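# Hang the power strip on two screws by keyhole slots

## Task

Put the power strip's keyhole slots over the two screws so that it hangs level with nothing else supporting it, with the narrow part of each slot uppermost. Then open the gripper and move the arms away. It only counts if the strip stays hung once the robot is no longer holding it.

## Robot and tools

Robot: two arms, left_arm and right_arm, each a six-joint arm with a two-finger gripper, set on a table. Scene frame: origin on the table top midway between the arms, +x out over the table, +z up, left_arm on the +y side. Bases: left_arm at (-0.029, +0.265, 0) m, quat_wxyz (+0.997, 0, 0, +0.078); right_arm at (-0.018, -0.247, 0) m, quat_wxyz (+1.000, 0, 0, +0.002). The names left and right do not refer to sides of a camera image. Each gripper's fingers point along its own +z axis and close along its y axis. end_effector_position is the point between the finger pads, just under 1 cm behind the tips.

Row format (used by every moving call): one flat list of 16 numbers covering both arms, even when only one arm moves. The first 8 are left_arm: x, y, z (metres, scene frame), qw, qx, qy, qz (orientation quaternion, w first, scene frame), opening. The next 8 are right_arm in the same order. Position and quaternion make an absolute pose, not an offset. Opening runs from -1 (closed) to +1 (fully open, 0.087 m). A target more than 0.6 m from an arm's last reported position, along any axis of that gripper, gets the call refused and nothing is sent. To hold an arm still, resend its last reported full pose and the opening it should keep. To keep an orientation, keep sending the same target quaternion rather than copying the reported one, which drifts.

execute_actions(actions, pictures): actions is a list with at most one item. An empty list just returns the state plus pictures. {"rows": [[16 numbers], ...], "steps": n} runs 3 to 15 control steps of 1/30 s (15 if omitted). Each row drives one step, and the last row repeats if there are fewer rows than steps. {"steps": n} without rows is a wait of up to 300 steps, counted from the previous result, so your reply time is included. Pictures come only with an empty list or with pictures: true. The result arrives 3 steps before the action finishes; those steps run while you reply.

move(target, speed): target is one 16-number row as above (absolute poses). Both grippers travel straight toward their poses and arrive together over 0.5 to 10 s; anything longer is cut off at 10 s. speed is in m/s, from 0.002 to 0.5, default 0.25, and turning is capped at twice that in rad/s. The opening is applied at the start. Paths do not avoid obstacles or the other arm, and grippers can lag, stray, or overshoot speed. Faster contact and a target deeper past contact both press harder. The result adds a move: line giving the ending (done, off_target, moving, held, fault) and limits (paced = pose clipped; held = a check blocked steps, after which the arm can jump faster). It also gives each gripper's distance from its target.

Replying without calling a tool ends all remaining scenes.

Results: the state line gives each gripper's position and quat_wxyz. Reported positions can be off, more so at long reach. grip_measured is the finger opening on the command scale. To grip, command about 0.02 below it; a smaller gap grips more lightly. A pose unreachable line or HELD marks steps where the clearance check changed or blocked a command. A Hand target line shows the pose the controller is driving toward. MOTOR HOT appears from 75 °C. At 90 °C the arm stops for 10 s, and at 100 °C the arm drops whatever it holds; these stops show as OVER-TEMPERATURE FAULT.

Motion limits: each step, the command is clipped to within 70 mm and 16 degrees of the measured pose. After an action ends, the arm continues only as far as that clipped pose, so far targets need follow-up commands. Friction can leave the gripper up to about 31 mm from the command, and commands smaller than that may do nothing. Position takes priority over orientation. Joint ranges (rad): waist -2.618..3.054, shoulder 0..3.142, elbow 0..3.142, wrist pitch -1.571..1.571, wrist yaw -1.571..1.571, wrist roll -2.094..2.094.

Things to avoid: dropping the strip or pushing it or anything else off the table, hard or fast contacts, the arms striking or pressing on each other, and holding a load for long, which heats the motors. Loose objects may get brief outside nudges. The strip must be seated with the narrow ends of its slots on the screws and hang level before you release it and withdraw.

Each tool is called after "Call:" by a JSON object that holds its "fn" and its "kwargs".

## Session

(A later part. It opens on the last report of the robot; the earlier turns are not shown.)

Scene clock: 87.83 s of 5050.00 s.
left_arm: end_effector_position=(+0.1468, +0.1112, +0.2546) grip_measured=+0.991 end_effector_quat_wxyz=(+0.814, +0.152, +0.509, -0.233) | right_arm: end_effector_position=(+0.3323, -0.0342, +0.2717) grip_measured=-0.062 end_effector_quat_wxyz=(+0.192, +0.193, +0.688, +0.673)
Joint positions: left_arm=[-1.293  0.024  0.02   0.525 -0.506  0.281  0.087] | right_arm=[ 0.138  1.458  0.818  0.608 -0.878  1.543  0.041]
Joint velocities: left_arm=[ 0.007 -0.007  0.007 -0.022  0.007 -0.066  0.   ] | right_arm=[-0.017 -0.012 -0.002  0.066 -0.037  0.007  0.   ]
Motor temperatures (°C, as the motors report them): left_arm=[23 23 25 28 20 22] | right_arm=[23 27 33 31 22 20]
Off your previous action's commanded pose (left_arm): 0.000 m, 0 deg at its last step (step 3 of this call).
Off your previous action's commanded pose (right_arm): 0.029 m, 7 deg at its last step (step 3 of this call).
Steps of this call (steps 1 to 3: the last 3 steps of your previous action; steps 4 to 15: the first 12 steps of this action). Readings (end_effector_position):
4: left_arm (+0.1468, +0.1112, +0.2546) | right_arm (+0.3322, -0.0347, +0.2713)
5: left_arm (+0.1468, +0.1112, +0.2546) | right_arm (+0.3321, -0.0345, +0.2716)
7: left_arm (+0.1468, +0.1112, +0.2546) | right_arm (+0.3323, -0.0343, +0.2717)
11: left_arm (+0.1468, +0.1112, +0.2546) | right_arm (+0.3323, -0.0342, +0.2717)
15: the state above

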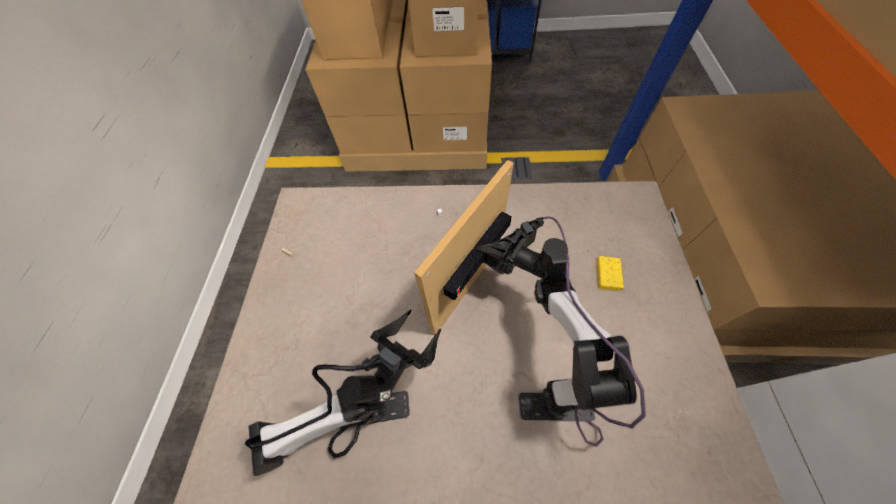

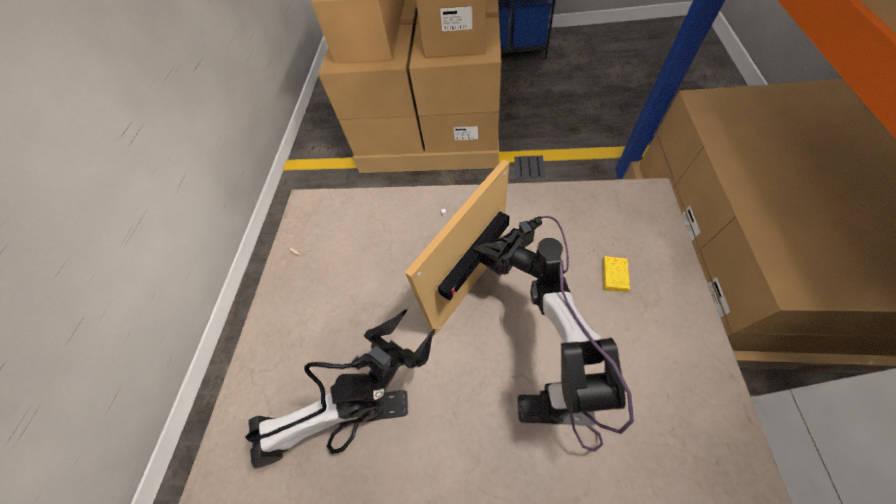

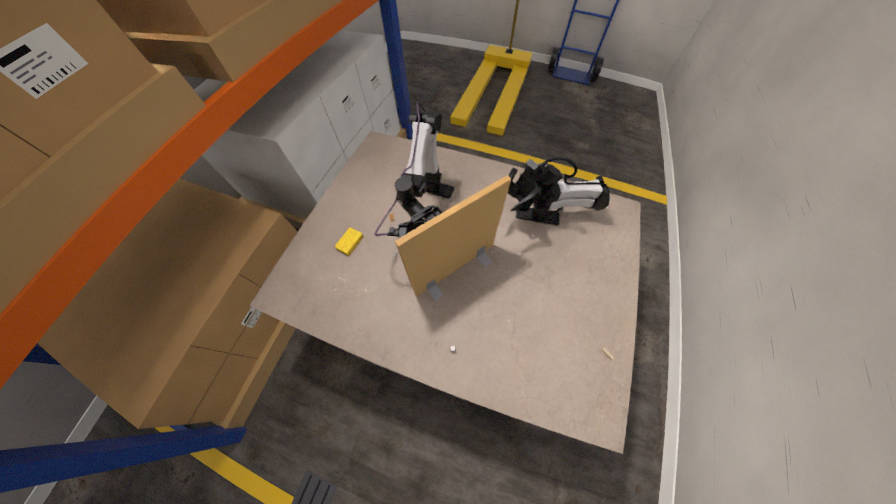

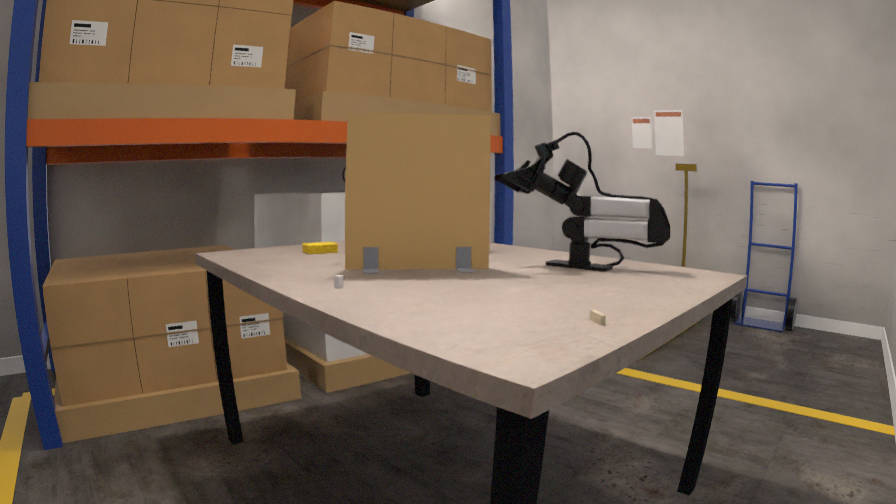

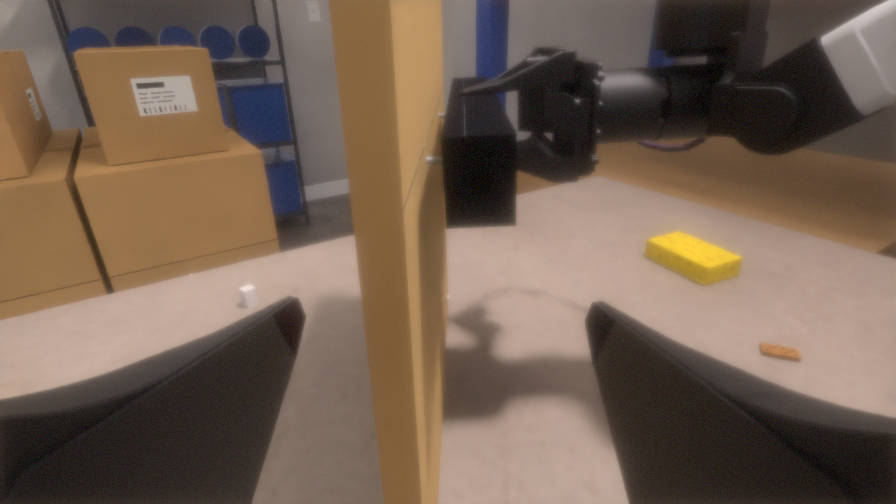

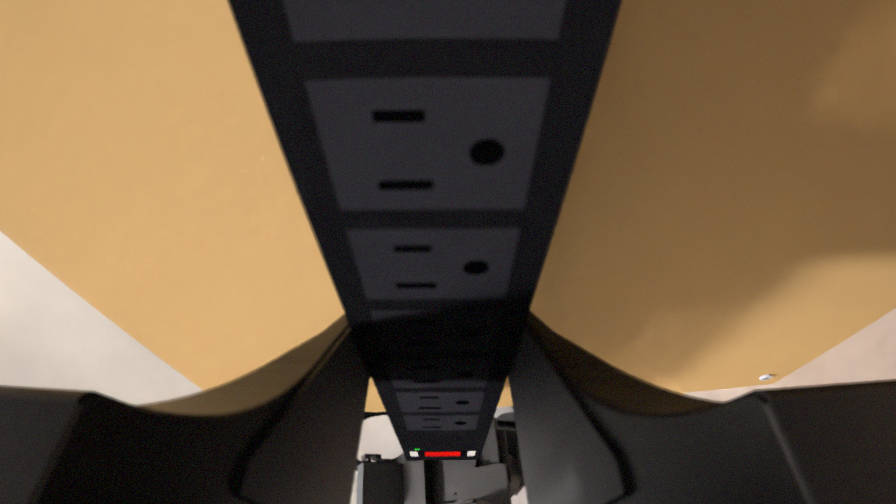

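Call:
{"fn": "execute_actions", "kwargs": {"actions": [{"rows":[[0.1468,0.1112,0.2546,0.814,0.152,0.509,-0.233,1,0.328,-0.052,0.262,0.232,0.163,0.665,0.695,-0.2]]}]}}

Call:
{"fn": "execute_actions", "kwargs": {"actions": [{"rows":[[0.1468,0.1112,0.2546,0.814,0.152,0.509,-0.233,1,0.340,-0.026,0.262,0.232,0.163,0.665,0.695,-0.2]]}]}}

Call:
{"fn": "execute_actions", "kwargs": {"actions": [{"rows":[[0.1468,0.1112,0.2546,0.814,0.152,0.509,-0.233,1,0.340,-0.026,0.285,0.232,0.163,0.665,0.695,-0.2]]}]}}

Call:
{"fn": "wait", "kwargs": {"seconds": 0.4}}

Call:
{"fn": "zoom_image", "kwargs": {"camera": "cam_head_left", "region": [420, 200, 530, 310]}}

Scene clock: 88.43 s of 5050.00 s.
left_arm: end_effector_position=(+0.1468, +0.1112, +0.2546) grip_measured=+0.991 end_effector_quat_wxyz=(+0.814, +0.152, +0.509, -0.233) | right_arm: end_effector_position=(+0.3284, -0.0518, +0.2264) grip_measured=-0.062 end_effector_quat_wxyz=(+0.187, +0.217, +0.694, +0.661)
Joint positions: left_arm=[-1.293  0.024  0.02   0.525 -0.506  0.281  0.087] | right_arm=[ 0.087  1.493  0.689  0.715 -0.9    1.527  0.041]
Joint velocities: left_arm=[-0.017 -0.012  0.002 -0.037  0.007  0.007 -0.001] | right_arm=[ 0.012  0.002 -0.002  0.256  0.037 -0.022  0.   ]
Motor temperatures (°C, as the motors report them): left_arm=[23 23 25 28 20 22] | right_arm=[23 27 33 31 22 20]
Off your previous action's commanded pose (left_arm): 0.000 m, 0 deg at its last step (step 3 of this call).
Off your previous action's commanded pose (right_arm): 0.038 m, 7 deg at its last step (step 3 of this call).
Steps of this call (steps 1 to 3: the last 3 steps of your previous action; steps 4 to 6: nothing new was sent; steps 7 to 18: the first 12 steps of this action). Readings (end_effector_position):
7: left_arm (+0.1468, +0.1112, +0.2546) | right_arm (+0.3318, -0.0369, +0.2693)
8: left_arm (+0.1468, +0.1112, +0.2546) | right_arm (+0.3302, -0.0402, +0.2644)
10: left_arm (+0.1468, +0.1112, +0.2546) | right_arm (+0.3290, -0.0476, +0.2486)
14: left_arm (+0.1468, +0.1112, +0.2546) | right_arm (+0.3289, -0.0520, +0.2252)
18: the state above

Scene clock: 88.93 s of 5050.00 s.
left_arm: end_effector_position=(+0.1468, +0.1112, +0.2546) grip_measured=+0.991 end_effector_quat_wxyz=(+0.814, +0.152, +0.509, -0.233) | right_arm: end_effector_position=(+0.3302, -0.0286, +0.2196) grip_measured=-0.062 end_effector_quat_wxyz=(+0.184, +0.206, +0.695, +0.663)
Joint positions: left_arm=[-1.293  0.024  0.02   0.525 -0.506  0.281  0.087] | right_arm=[ 0.161  1.545  0.699  0.768 -0.846  1.53   0.041]
Joint velocities: left_arm=[-0.007  0.002  0.002  0.007  0.081  0.007  0.   ] | right_arm=[ 0.007 -0.027 -0.002 -0.007  0.022  0.007 -0.   ]
Motor temperatures (°C, as the motors report them): left_arm=[23 23 25 28 20 22] | right_arm=[23 27 33 32 22 20]
Off your previous action's commanded pose (left_arm): 0.000 m, 0 deg at its last step (step 3 of this call).
Off your previous action's commanded pose (right_arm): 0.032 m, 8 deg at its last step (step 3 of this call).
Steps of this call (steps 1 to 3: the last 3 steps of your previous action; steps 4 to 15: the first 12 steps of this action). Readings (end_effector_position):
4: left_arm (+0.1468, +0.1112, +0.2546) | right_arm (+0.3289, -0.0494, +0.2295)
5: left_arm (+0.1468, +0.1112, +0.2546) | right_arm (+0.3300, -0.0449, +0.2292)
7: left_arm (+0.1468, +0.1112, +0.2546) | right_arm (+0.3293, -0.0346, +0.2258)
11: left_arm (+0.1468, +0.1112, +0.2546) | right_arm (+0.3282, -0.0280, +0.2195)
15: the state above

Scene clock: 89.43 s of 5050.00 s.
left_arm: end_effector_position=(+0.1468, +0.1112, +0.2546) grip_measured=+0.991 end_effector_quat_wxyz=(+0.814, +0.152, +0.509, -0.233) | right_arm: end_effector_position=(+0.3377, -0.0280, +0.2406) grip_measured=-0.063 end_effector_quat_wxyz=(+0.196, +0.200, +0.690, +0.667)
Joint positions: left_arm=[-1.293  0.024  0.02   0.525 -0.506  0.281  0.087] | right_arm=[ 0.161  1.528  0.759  0.72  -0.84   1.531  0.041]
Joint velocities: left_arm=[-0.017 -0.007 -0.007 -0.037 -0.037  0.007 -0.   ] | right_arm=[-0.007  0.017 -0.002 -0.081 -0.007 -0.037 -0.001]
Motor temperatures (°C, as the motors report them): left_arm=[23 23 25 28 20 22] | right_arm=[23 27 33 32 22 20]
Off your previous action's commanded pose (left_arm): 0.000 m, 0 deg at its last step (step 3 of this call).
Off your previous action's commanded pose (right_arm): 0.044 m, 9 deg at its last step (step 3 of this call).
Steps of this call (steps 1 to 3: the last 3 steps of your previous action; steps 4 to 15: the first 12 steps of this action). Readings (end_effector_position):
4: left_arm (+0.1468, +0.1112, +0.2546) | right_arm (+0.3315, -0.0288, +0.2206)
5: left_arm (+0.1468, +0.1112, +0.2546) | right_arm (+0.3326, -0.0286, +0.2224)
7: left_arm (+0.1468, +0.1112, +0.2546) | right_arm (+0.3348, -0.0284, +0.2295)
11: left_arm (+0.1468, +0.1112, +0.2546) | right_arm (+0.3374, -0.0280, +0.2406)
15: the state above

Scene clock: 89.93 s of 5050.00 s.
left_arm: end_effector_position=(+0.1468, +0.1112, +0.2546) grip_measured=+0.991 end_effector_quat_wxyz=(+0.814, +0.152, +0.509, -0.233) | right_arm: end_effector_position=(+0.3376, -0.0280, +0.2391) grip_measured=-0.063 end_effector_quat_wxyz=(+0.193, +0.203, +0.692, +0.666)
Joint positions: left_arm=[-1.293  0.024  0.02   0.525 -0.506  0.281  0.087] | right_arm=[ 0.161  1.528  0.759  0.71  -0.84   1.531  0.041]
Joint velocities: left_arm=[-0.012  0.007  0.007 -0.022 -0.007 -0.022 -0.001] | right_arm=[ 0.012  0.002  0.012 -0.081 -0.081 -0.037  0.   ]
Motor temperatures (°C, as the motors report them): left_arm=[23 23 25 28 20 22] | right_arm=[23 27 33 32 22 20]
Hand target (left_arm): +0.147, +0.111, +0.255; +0.814, +0.152, +0.509, -0.233
Hand target (right_arm): +0.337, -0.027, +0.284; +0.230, +0.162, +0.663, +0.694
Off the commanded pose (left_arm): 0.000 m, 0 deg.
Off the commanded pose (right_arm): 0.046 m, 8 deg.
Kept back: nothing.
Steps of this call (steps 1 to 3: the last 3 steps of your previous action; steps 4 to 15: nothing new was sent). Readings (end_effector_position):
1: left_arm (+0.1468, +0.1112, +0.2546) | right_arm (+0.3377, -0.0280, +0.2402)
2: left_arm (+0.1468, +0.1112, +0.2546) | right_arm (+0.3376, -0.0280, +0.2399)
4: left_arm (+0.1468, +0.1112, +0.2546) | right_arm (+0.3376, -0.0280, +0.2395)
8: left_arm (+0.1468, +0.1112, +0.2546) | right_arm (+0.3376, -0.0280, +0.2392)
15: the state above

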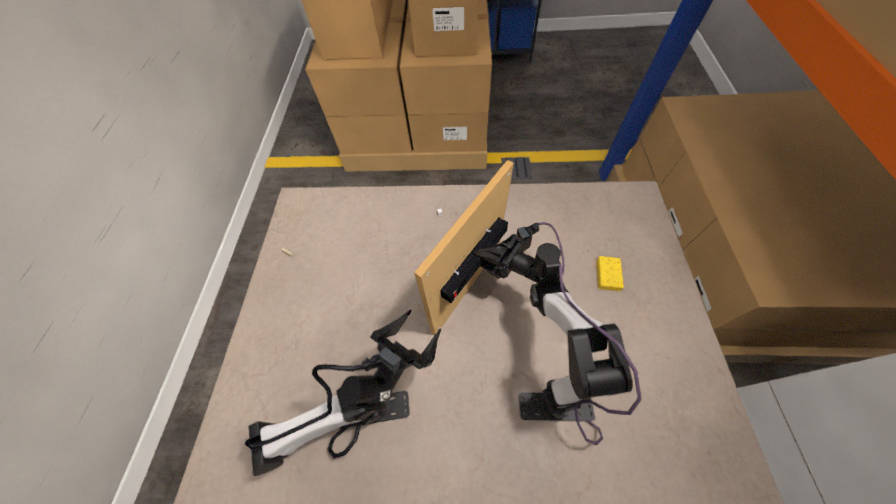

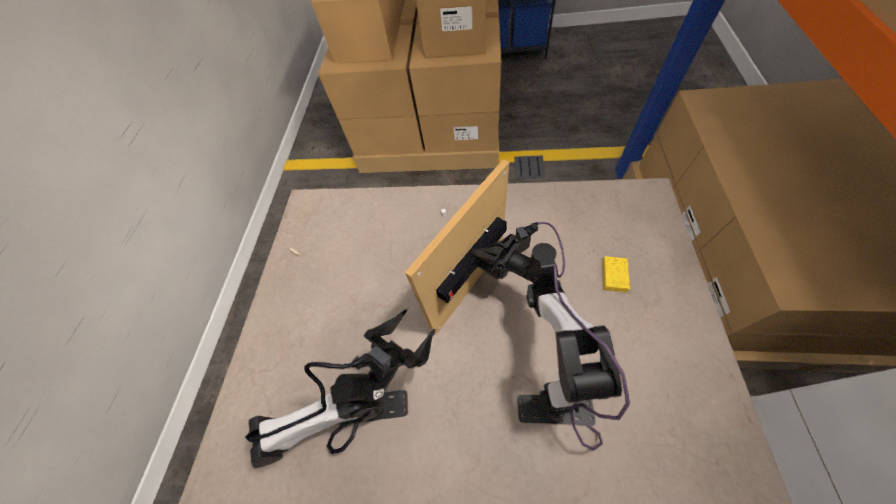

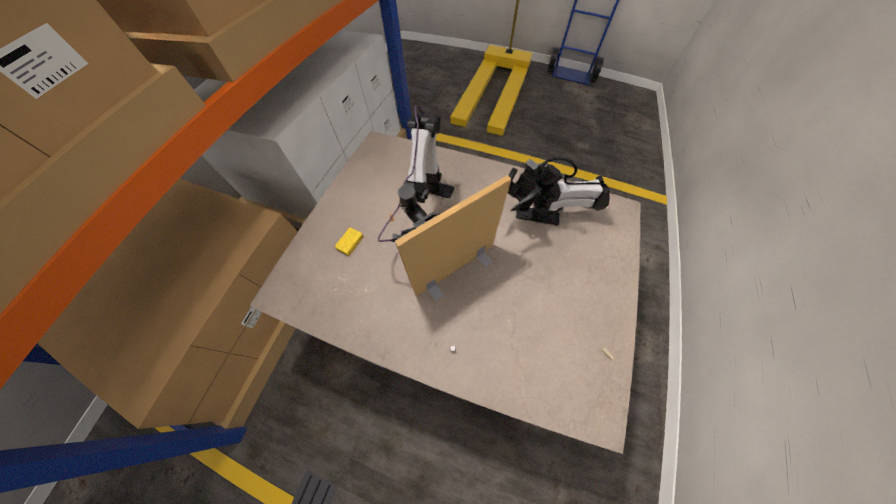

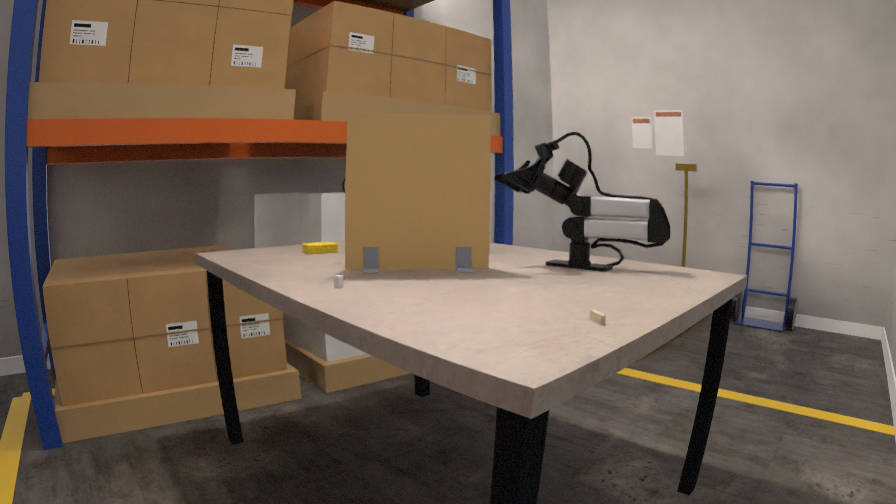

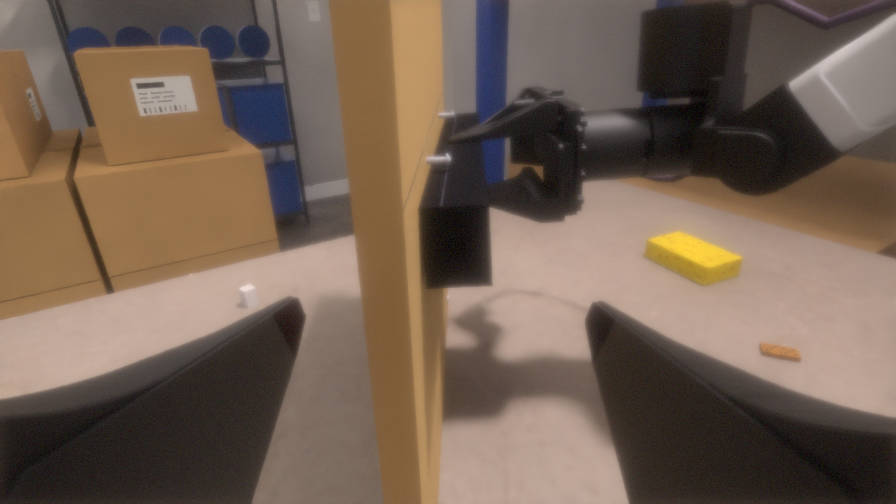

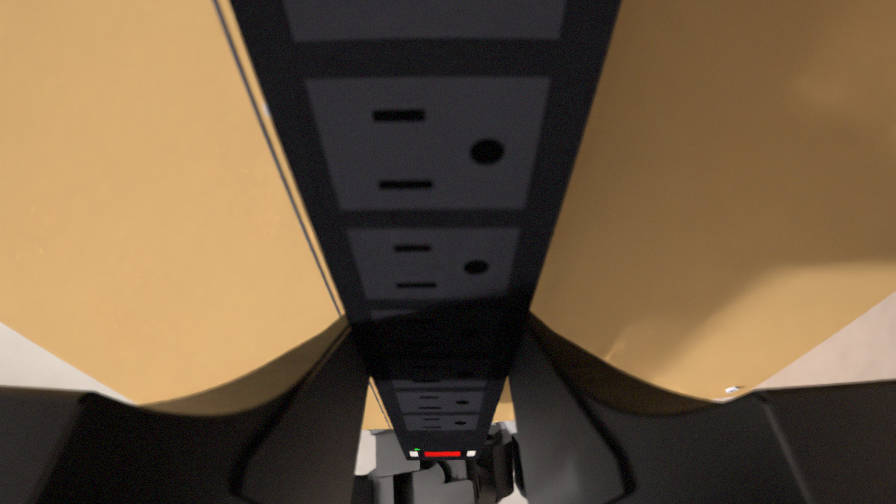

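Region (420, 200, 530, 310) of cam_head_left's 896x504 image, scaled by 4.582, with more detail than that image has.

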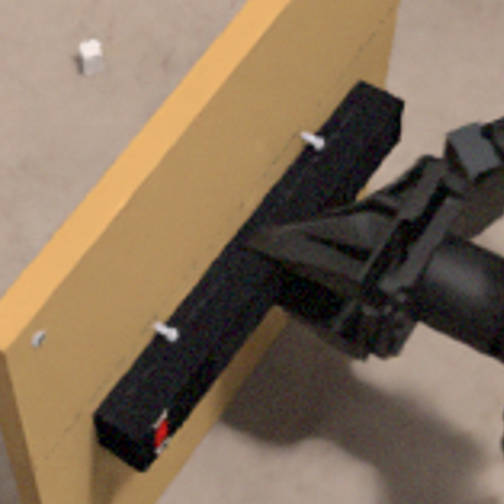

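Call:
{"fn": "execute_actions", "kwargs": {"actions": [{"rows":[[0.1468,0.1112,0.2546,0.814,0.152,0.509,-0.233,1,0.337,-0.052,0.28,0.232,0.163,0.665,0.695,-0.2]]}]}}

Call:
{"fn": "execute_actions", "kwargs": {"actions": [{"rows":[[0.1468,0.1112,0.2546,0.814,0.152,0.509,-0.233,1,0.337,-0.052,0.325,0.232,0.163,0.665,0.695,-0.2]]}]}}

Call:
{"fn": "execute_actions", "kwargs": {"actions": [{"rows":[[0.1468,0.1112,0.2546,0.814,0.152,0.509,-0.233,1,0.337,-0.052,0.325,0.232,0.163,0.665,0.695,-0.2]]}]}}

Call:
{"fn": "execute_actions", "kwargs": {"actions": [{"rows":[[0.1468,0.1112,0.2546,0.814,0.152,0.509,-0.233,1,0.337,-0.052,0.293,0.232,0.163,0.665,0.695,-0.2]]}]}}

Call:
{"fn": "execute_actions", "kwargs": {"actions": [{"rows":[[0.1468,0.1112,0.2546,0.814,0.152,0.509,-0.233,1,0.337,-0.052,0.293,0.232,0.163,0.665,0.695,-0.2]]}]}}

Call:
{"fn": "execute_actions", "kwargs": {"actions": [{"rows":[[0.1468,0.1112,0.2546,0.814,0.152,0.509,-0.233,1,0.339,-0.032,0.295,0.232,0.163,0.665,0.695,-0.2]]}]}}

Scene clock: 92.27 s of 5050.00 s.
left_arm: end_effector_position=(+0.1468, +0.1112, +0.2546) grip_measured=+0.991 end_effector_quat_wxyz=(+0.814, +0.152, +0.509, -0.233) | right_arm: end_effector_position=(+0.3437, -0.0523, +0.2396) grip_measured=-0.063 end_effector_quat_wxyz=(+0.198, +0.210, +0.689, +0.665)
Joint positions: left_arm=[-1.293  0.024  0.02   0.525 -0.506  0.281  0.087] | right_arm=[ 0.083  1.528  0.759  0.71  -0.899  1.532  0.041]
Joint velocities: left_arm=[ 0.002 -0.017  0.002 -0.037  0.095  0.037 -0.001] | right_arm=[-0.017  0.002 -0.007 -0.022 -0.022  0.007  0.001]
Motor temperatures (°C, as the motors report them): left_arm=[23 23 26 28 20 22] | right_arm=[23 27 34 32 22 20]
Steps of this call (steps 1 to 58: nothing new was sent; steps 59 to 70: the first 12 steps of this action). Readings (end_effector_position):
59: left_arm (+0.1468, +0.1112, +0.2546) | right_arm (+0.3374, -0.0301, +0.2392)
60: left_arm (+0.1468, +0.1112, +0.2546) | right_arm (+0.3375, -0.0341, +0.2393)
62: left_arm (+0.1468, +0.1112, +0.2546) | right_arm (+0.3415, -0.0444, +0.2395)
66: left_arm (+0.1468, +0.1112, +0.2546) | right_arm (+0.3458, -0.0531, +0.2395)
70: the state above

Scene clock: 92.77 s of 5050.00 s.
left_arm: end_effector_position=(+0.1468, +0.1112, +0.2546) grip_measured=+0.991 end_effector_quat_wxyz=(+0.814, +0.152, +0.509, -0.233) | right_arm: end_effector_position=(+0.3385, -0.0516, +0.2933) grip_measured=-0.063 end_effector_quat_wxyz=(+0.212, +0.186, +0.680, +0.677)
Joint positions: left_arm=[-1.293  0.024  0.02   0.525 -0.506  0.281  0.087] | right_arm=[ 0.083  1.438  0.865  0.583 -0.913  1.543  0.041]
Joint velocities: left_arm=[-0.002  0.007 -0.017 -0.037  0.007  0.022 -0.   ] | right_arm=[ 0.002 -0.017 -0.007 -0.183 -0.066 -0.051 -0.001]
Motor temperatures (°C, as the motors report them): left_arm=[23 23 26 28 20 22] | right_arm=[23 28 34 32 22 20]
Off your previous action's commanded pose (left_arm): 0.000 m, 0 deg at its last step (step 3 of this call).
Off your previous action's commanded pose (right_arm): 0.041 m, 8 deg at its last step (step 3 of this call).
Steps of this call (steps 1 to 3: the last 3 steps of your previous action; steps 4 to 15: the first 12 steps of this action). Readings (end_effector_position):
4: left_arm (+0.1468, +0.1112, +0.2546) | right_arm (+0.3423, -0.0520, +0.2417)
5: left_arm (+0.1468, +0.1112, +0.2546) | right_arm (+0.3412, -0.0521, +0.2449)
7: left_arm (+0.1468, +0.1112, +0.2546) | right_arm (+0.3388, -0.0522, +0.2594)
11: left_arm (+0.1468, +0.1112, +0.2546) | right_arm (+0.3379, -0.0518, +0.2896)
15: the state above

Scene clock: 93.27 s of 5050.00 s.
left_arm: end_effector_position=(+0.1468, +0.1112, +0.2546) grip_measured=+0.991 end_effector_quat_wxyz=(+0.814, +0.152, +0.509, -0.233) | right_arm: end_effector_position=(+0.3384, -0.0516, +0.2879) grip_measured=-0.063 end_effector_quat_wxyz=(+0.200, +0.198, +0.685, +0.672)
Joint positions: left_arm=[-1.293  0.024  0.02   0.525 -0.506  0.281  0.087] | right_arm=[ 0.083  1.438  0.865  0.547 -0.914  1.543  0.041]
Joint velocities: left_arm=[-0.017 -0.002 -0.017 -0.007  0.007 -0.037  0.   ] | right_arm=[-0.007  0.007 -0.002  0.007  0.037 -0.022  0.   ]
Motor temperatures (°C, as the motors report them): left_arm=[23 23 26 28 20 22] | right_arm=[23 28 34 32 22 20]
Off your previous action's commanded pose (left_arm): 0.000 m, 0 deg at its last step (step 3 of this call).
Off your previous action's commanded pose (right_arm): 0.035 m, 5 deg at its last step (step 3 of this call).
Steps of this call (steps 1 to 3: the last 3 steps of your previous action; steps 4 to 15: the first 12 steps of this action). Readings (end_effector_position):
4: left_arm (+0.1468, +0.1112, +0.2546) | right_arm (+0.3384, -0.0516, +0.2899)
5: left_arm (+0.1468, +0.1112, +0.2546) | right_arm (+0.3384, -0.0516, +0.2895)
7: left_arm (+0.1468, +0.1112, +0.2546) | right_arm (+0.3384, -0.0516, +0.2888)
11: left_arm (+0.1468, +0.1112, +0.2546) | right_arm (+0.3384, -0.0516, +0.2882)
15: the state above

Scene clock: 93.77 s of 5050.00 s.
left_arm: end_effector_position=(+0.1468, +0.1112, +0.2546) grip_measured=+0.991 end_effector_quat_wxyz=(+0.814, +0.152, +0.509, -0.233) | right_arm: end_effector_position=(+0.3374, -0.0516, +0.2631) grip_measured=-0.063 end_effector_quat_wxyz=(+0.191, +0.207, +0.689, +0.668)
Joint positions: left_arm=[-1.293  0.024  0.02   0.525 -0.506  0.281  0.087] | right_arm=[ 0.083  1.467  0.805  0.606 -0.914  1.539  0.041]
Joint velocities: left_arm=[ 0.002  0.012  0.022  0.037 -0.051 -0.022 -0.   ] | right_arm=[ 0.012 -0.022 -0.002  0.125 -0.037 -0.022 -0.   ]
Motor temperatures (°C, as the motors report them): left_arm=[23 23 26 28 20 22] | right_arm=[23 28 34 32 22 20]
Off your previous action's commanded pose (left_arm): 0.000 m, 0 deg at its last step (step 3 of this call).
Off your previous action's commanded pose (right_arm): 0.037 m, 6 deg at its last step (step 3 of this call).
Steps of this call (steps 1 to 3: the last 3 steps of your previous action; steps 4 to 15: the first 12 steps of this action). Readings (end_effector_position):
4: left_arm (+0.1468, +0.1112, +0.2546) | right_arm (+0.3382, -0.0516, +0.2866)
5: left_arm (+0.1468, +0.1112, +0.2546) | right_arm (+0.3376, -0.0517, +0.2845)
7: left_arm (+0.1468, +0.1112, +0.2546) | right_arm (+0.3372, -0.0517, +0.2768)
11: left_arm (+0.1468, +0.1112, +0.2546) | right_arm (+0.3376, -0.0516, +0.2636)
15: the state above

Scene clock: 94.27 s of 5050.00 s.
left_arm: end_effector_position=(+0.1468, +0.1112, +0.2546) grip_measured=+0.991 end_effector_quat_wxyz=(+0.814, +0.152, +0.509, -0.233) | right_arm: end_effector_position=(+0.3376, -0.0516, +0.2669) grip_measured=-0.063 end_effector_quat_wxyz=(+0.200, +0.198, +0.686, +0.672)
Joint positions: left_arm=[-1.293  0.024  0.02   0.525 -0.506  0.281  0.087] | right_arm=[ 0.083  1.467  0.805  0.632 -0.914  1.539  0.041]
Joint velocities: left_arm=[ 0.027  0.002 -0.007  0.095  0.007  0.022 -0.001] | right_arm=[-0.027 -0.007 -0.002  0.037 -0.022 -0.007 -0.001]
Motor temperatures (°C, as the motors report them): left_arm=[23 23 26 28 20 22] | right_arm=[23 28 34 32 22 20]
Off your previous action's commanded pose (left_arm): 0.000 m, 0 deg at its last step (step 3 of this call).
Off your previous action's commanded pose (right_arm): 0.028 m, 7 deg at its last step (step 3 of this call).
Steps of this call (steps 1 to 3: the last 3 steps of your previous action; steps 4 to 15: the first 12 steps of this action). Readings (end_effector_position):
4: left_arm (+0.1468, +0.1112, +0.2546) | right_arm (+0.3376, -0.0516, +0.2650)
5: left_arm (+0.1468, +0.1112, +0.2546) | right_arm (+0.3376, -0.0516, +0.2654)
7: left_arm (+0.1468, +0.1112, +0.2546) | right_arm (+0.3376, -0.0516, +0.2659)
11: left_arm (+0.1468, +0.1112, +0.2546) | right_arm (+0.3376, -0.0516, +0.2666)
15: the state above

Scene clock: 94.77 s of 5050.00 s.
left_arm: end_effector_position=(+0.1468, +0.1112, +0.2546) grip_measured=+0.991 end_effector_quat_wxyz=(+0.814, +0.152, +0.509, -0.233) | right_arm: end_effector_position=(+0.3346, -0.0384, +0.2669) grip_measured=-0.063 end_effector_quat_wxyz=(+0.197, +0.194, +0.687, +0.672)
Joint positions: left_arm=[-1.293  0.024  0.02   0.525 -0.506  0.281  0.087] | right_arm=[ 0.125  1.467  0.805  0.633 -0.882  1.539  0.041]
Joint velocities: left_arm=[ 0.002  0.012  0.007 -0.022  0.022  0.007  0.001] | right_arm=[-0.012 -0.007  0.002  0.007 -0.095  0.007 -0.   ]
Motor temperatures (°C, as the motors report them): left_arm=[23 23 26 28 20 22] | right_arm=[23 28 34 32 22 20]
Off your previous action's commanded pose (left_arm): 0.000 m, 0 deg at its last step (step 3 of this call).
Off your previous action's commanded pose (right_arm): 0.026 m, 6 deg at its last step (step 3 of this call).
Steps of this call (steps 1 to 3: the last 3 steps of your previous action; steps 4 to 15: the first 12 steps of this action). Readings (end_effector_position):
4: left_arm (+0.1468, +0.1112, +0.2546) | right_arm (+0.3379, -0.0499, +0.2670)
5: left_arm (+0.1468, +0.1112, +0.2546) | right_arm (+0.3379, -0.0467, +0.2670)
7: left_arm (+0.1468, +0.1112, +0.2546) | right_arm (+0.3351, -0.0391, +0.2669)
11: left_arm (+0.1468, +0.1112, +0.2546) | right_arm (+0.3346, -0.0384, +0.2669)
15: the state above

Call:
{"fn": "move", "kwargs": {"target": [0.1468,0.1112,0.2546,0.814,0.152,0.509,-0.233,1,0.31,-0.08,0.53,0.232,0.163,0.665,0.695,-0.2]}}

Scene clock: 96.87 s of 5050.00 s.
left_arm: end_effector_position=(+0.1468, +0.1112, +0.2546) grip_measured=+0.991 end_effector_quat_wxyz=(+0.814, +0.152, +0.509, -0.233) | right_arm: end_effector_position=(+0.3192, -0.0779, +0.5014) grip_measured=-0.063 end_effector_quat_wxyz=(+0.198, +0.192, +0.678, +0.682)
Joint positions: left_arm=[-1.293  0.024  0.02   0.525 -0.506  0.281  0.087] | right_arm=[-0.008  1.44   1.714 -0.259 -1.017  1.576  0.041]
Joint velocities: left_arm=[-0.007 -0.007  0.002  0.022  0.022 -0.095 -0.001] | right_arm=[-0.002 -0.012  0.002 -0.022 -0.081  0.081  0.   ]
Motor temperatures (°C, as the motors report them): left_arm=[23 23 26 28 20 22] | right_arm=[23 28 34 32 22 20]
Hand target (left_arm): +0.147, +0.111, +0.255; +0.814, +0.152, +0.509, -0.233
Hand target (right_arm): +0.308, -0.080, +0.529; +0.231, +0.162, +0.663, +0.693
Off your previous action's commanded pose (left_arm): 0.000 m, 0 deg at its last step (step 3 of this call).
Off your previous action's commanded pose (right_arm): 0.029 m, 6 deg at its last step (step 3 of this call).
Off the commanded pose (left_arm): 0.000 m, 0 deg.
Off the commanded pose (right_arm): 0.030 m, 5 deg.
Kept back: nothing.
move: off_target (right_arm); limits=paced

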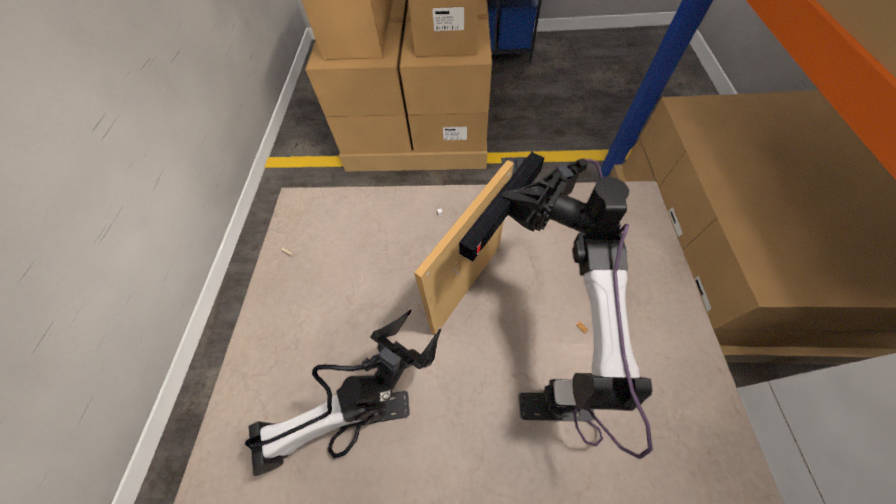

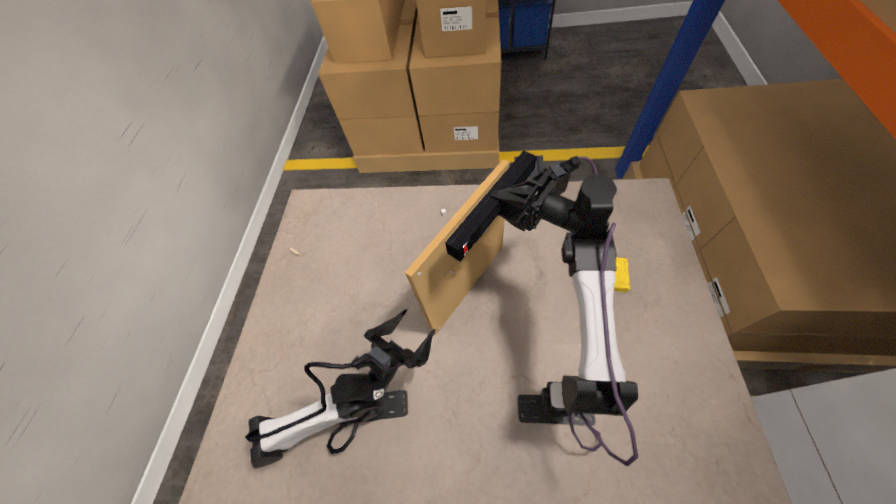

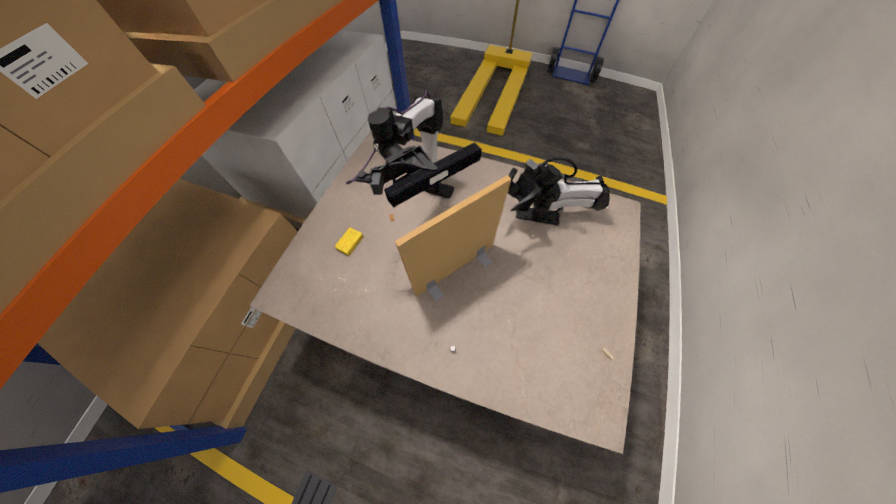

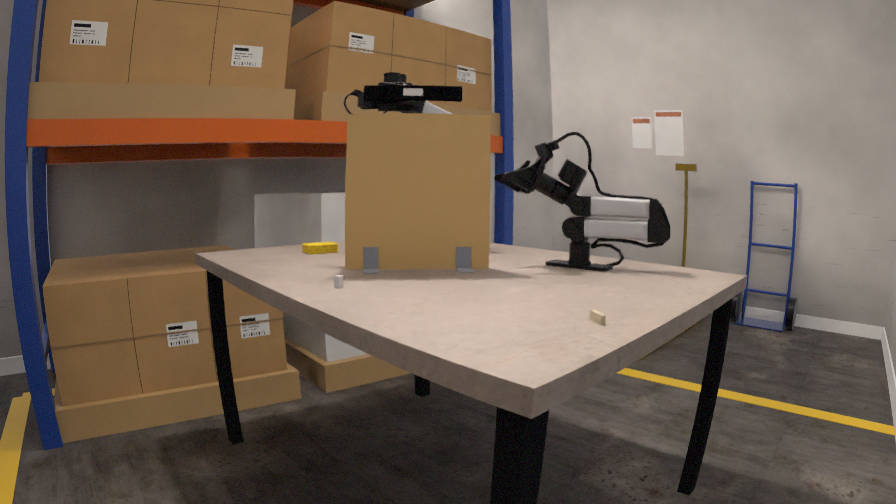

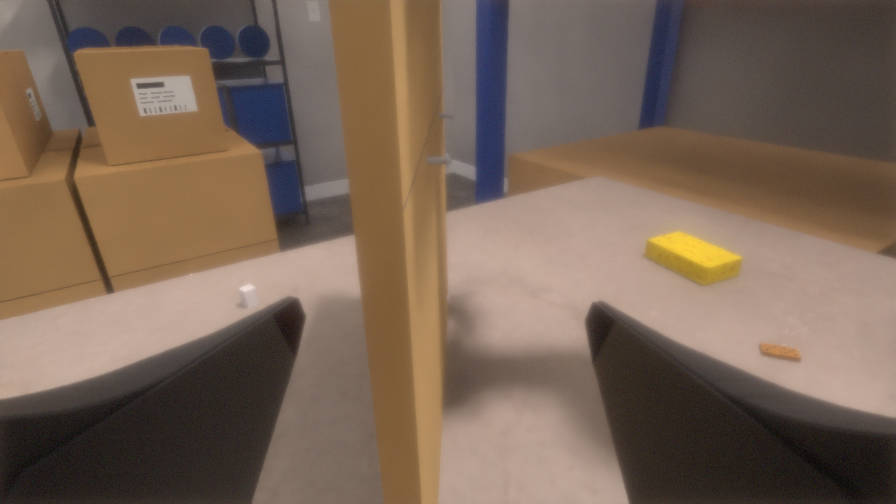

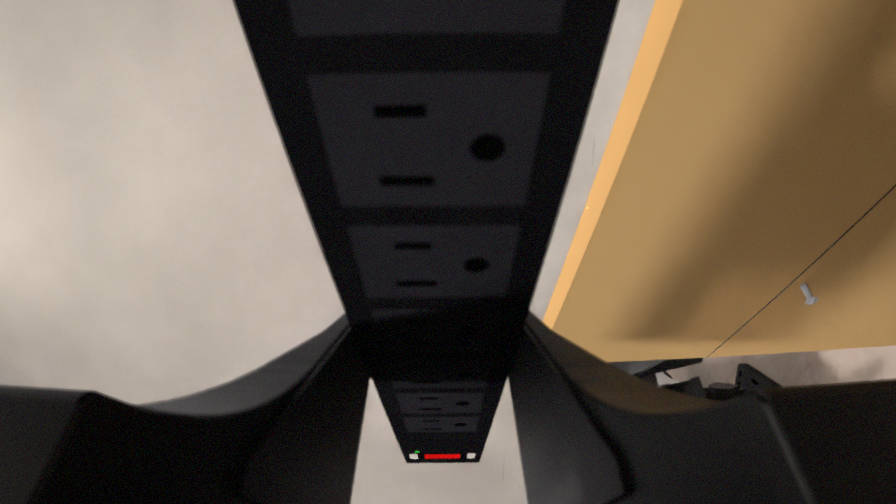

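Call:
{"fn": "zoom_image", "kwargs": {"camera": "cam_low", "region": [355, 70, 470, 115]}}

Call:
{"fn": "zoom_image", "kwargs": {"camera": "cam_high", "region": [380, 135, 490, 215]}}

Region (355, 70, 470, 115) of cam_low's 896x504 image, scaled by 4.383, with more detail than that image has; it fills the top 197 rows of this view, and the rest is white.

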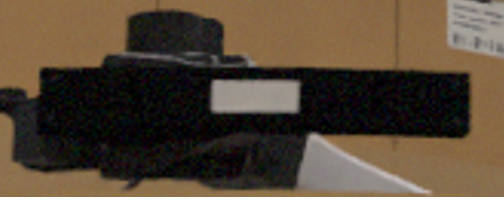

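Region (380, 135, 490, 215) of cam_high's 896x504 image, scaled by 4.582, with more detail than that image has; it fills the top 367 rows of this view, and the rest is white.

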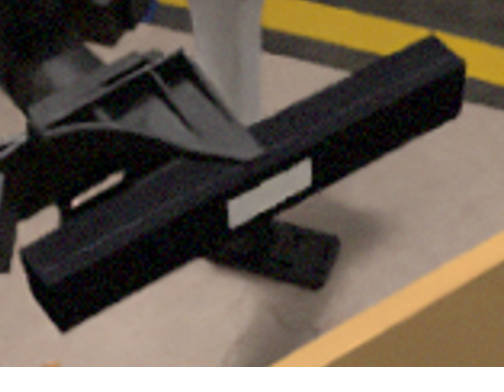

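Call:
{"fn": "move", "kwargs": {"target": [0.1468,0.1112,0.2546,0.814,0.152,0.509,-0.233,1,0.31,-0.08,0.55,0.266,0.097,0.33,0.899,-0.2]}}

Call:
{"fn": "zoom_image", "kwargs": {"camera": "cam_high", "region": [370, 115, 500, 215]}}

Scene clock: 99.87 s of 5050.00 s.
left_arm: end_effector_position=(+0.1468, +0.1112, +0.2546) grip_measured=+0.991 end_effector_quat_wxyz=(+0.814, +0.152, +0.509, -0.233) | right_arm: end_effector_position=(+0.3231, -0.0727, +0.5246) grip_measured=-0.063 end_effector_quat_wxyz=(+0.315, +0.141, +0.400, +0.849)
Joint positions: left_arm=[-1.293  0.024  0.02   0.525 -0.506  0.281  0.087] | right_arm=[ 0.149  1.452  1.141  1.15  -0.535  2.07   0.041]
Joint velocities: left_arm=[ 0.007  0.002  0.002 -0.037 -0.022  0.051  0.   ] | right_arm=[-0.002 -0.002  0.002  0.022  0.081  0.051 -0.001]
Motor temperatures (°C, as the motors report them): left_arm=[23 23 26 28 20 22] | right_arm=[23 28 34 32 22 20]
Hand target (left_arm): +0.147, +0.111, +0.255; +0.814, +0.152, +0.509, -0.233
Hand target (right_arm): +0.305, -0.082, +0.550; +0.331, +0.117, +0.349, +0.869
Off the commanded pose (left_arm): 0.000 m, 0 deg.
Off the commanded pose (right_arm): 0.029 m, 12 deg.
joint sent to its limit (right arm) — the command would take joint 6 (wrist roll) past its upper limit, so that joint was sent only as far as its limit.
Kept back: nothing.
move: off_target (right_arm); limits=paced

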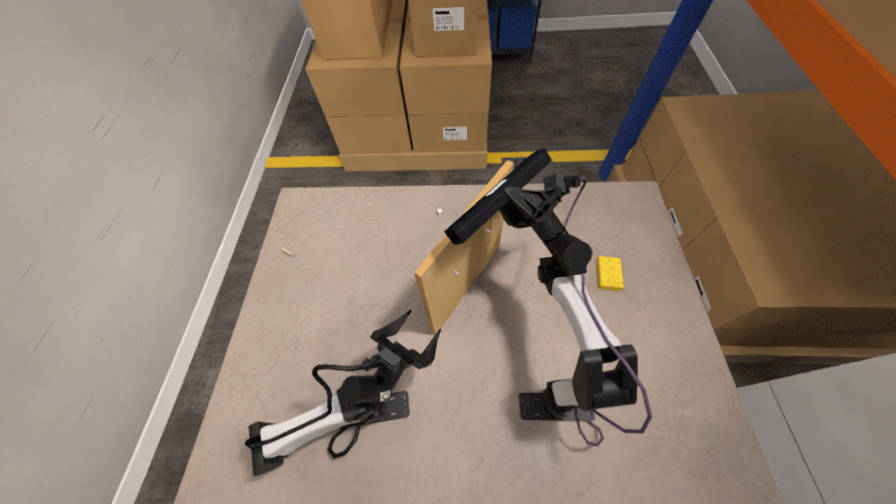

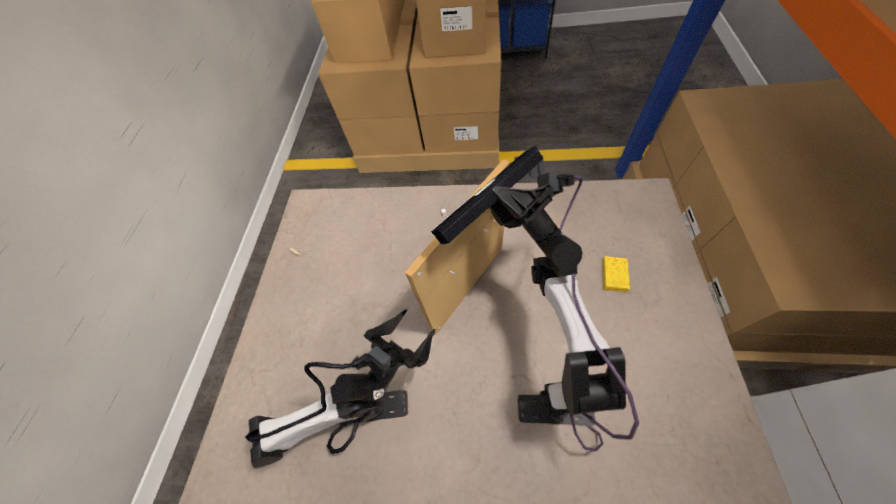

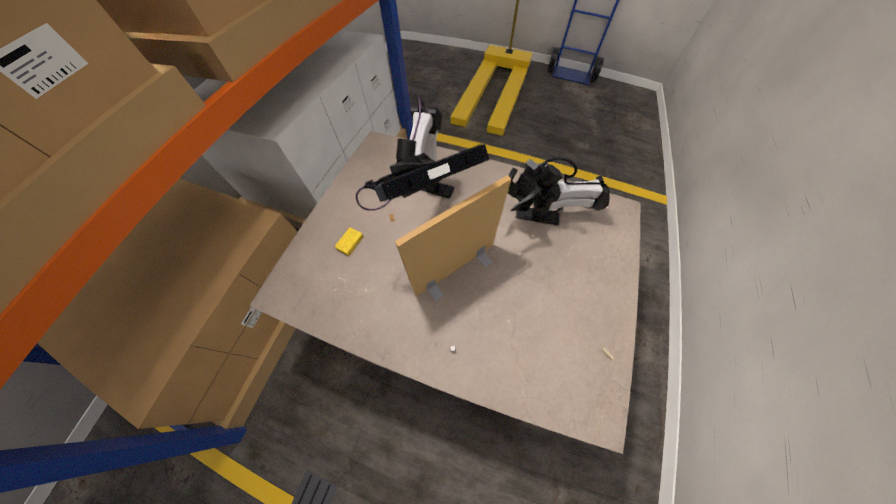

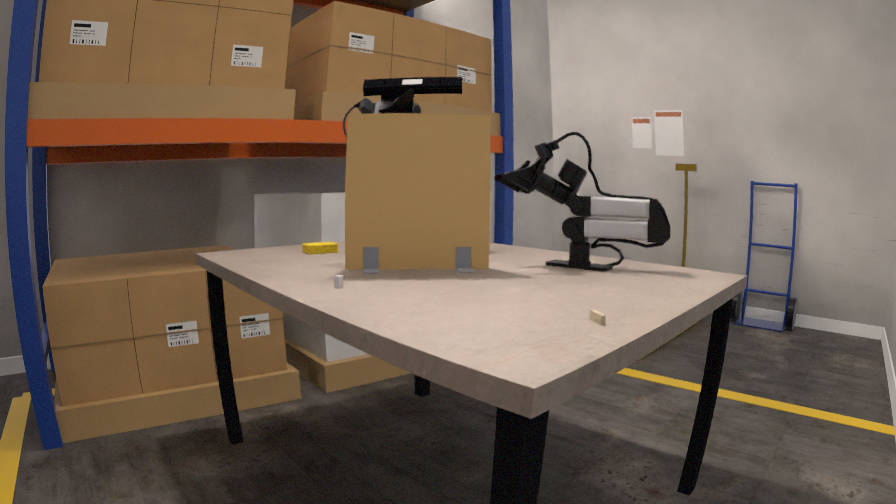

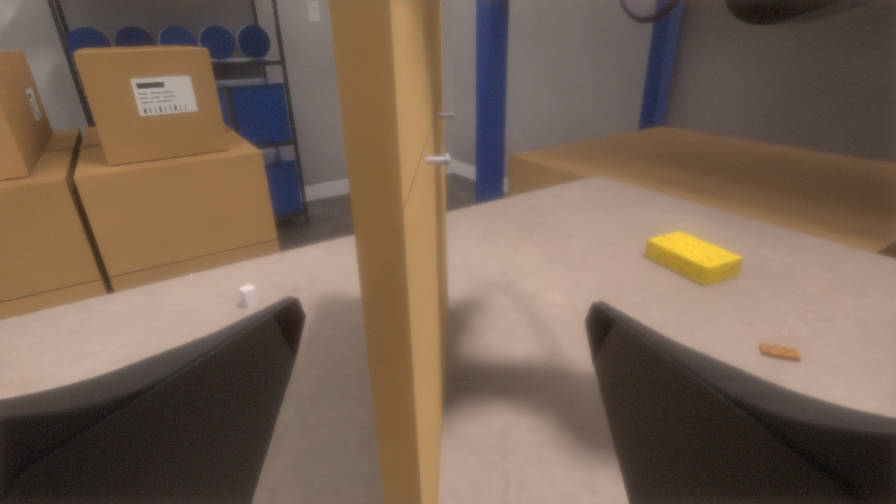

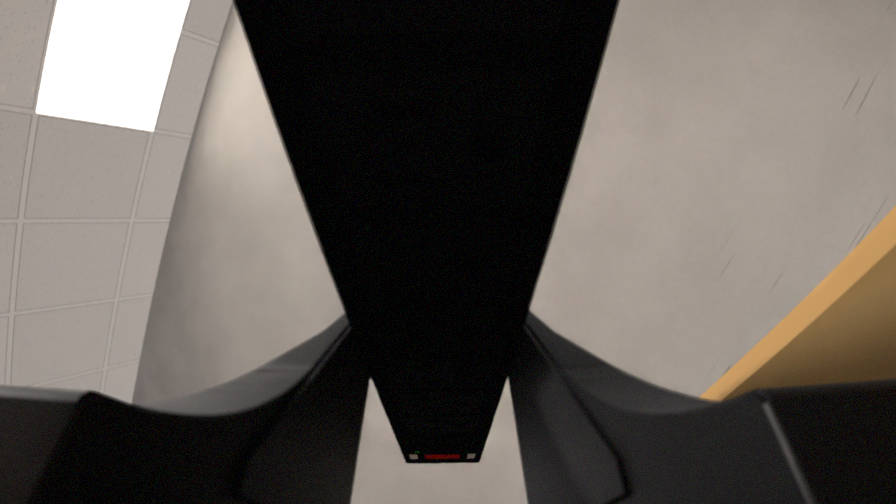

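Region (370, 115, 500, 215) of cam_high's 896x504 image, scaled by 3.877, with more detail than that image has; it fills the top 388 rows of this view, and the rest is white.

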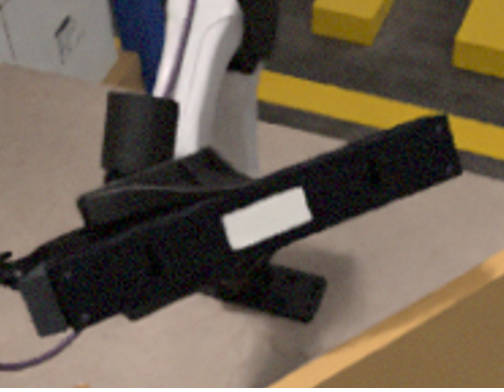

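Call:
{"fn": "zoom_image", "kwargs": {"camera": "cam_high", "region": [435, 135, 495, 185]}}

Region (435, 135, 495, 185) of cam_high's 896x504 image, scaled by 8.400, with more detail than that image has.

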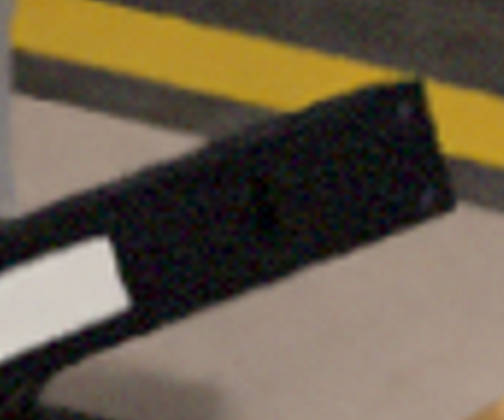

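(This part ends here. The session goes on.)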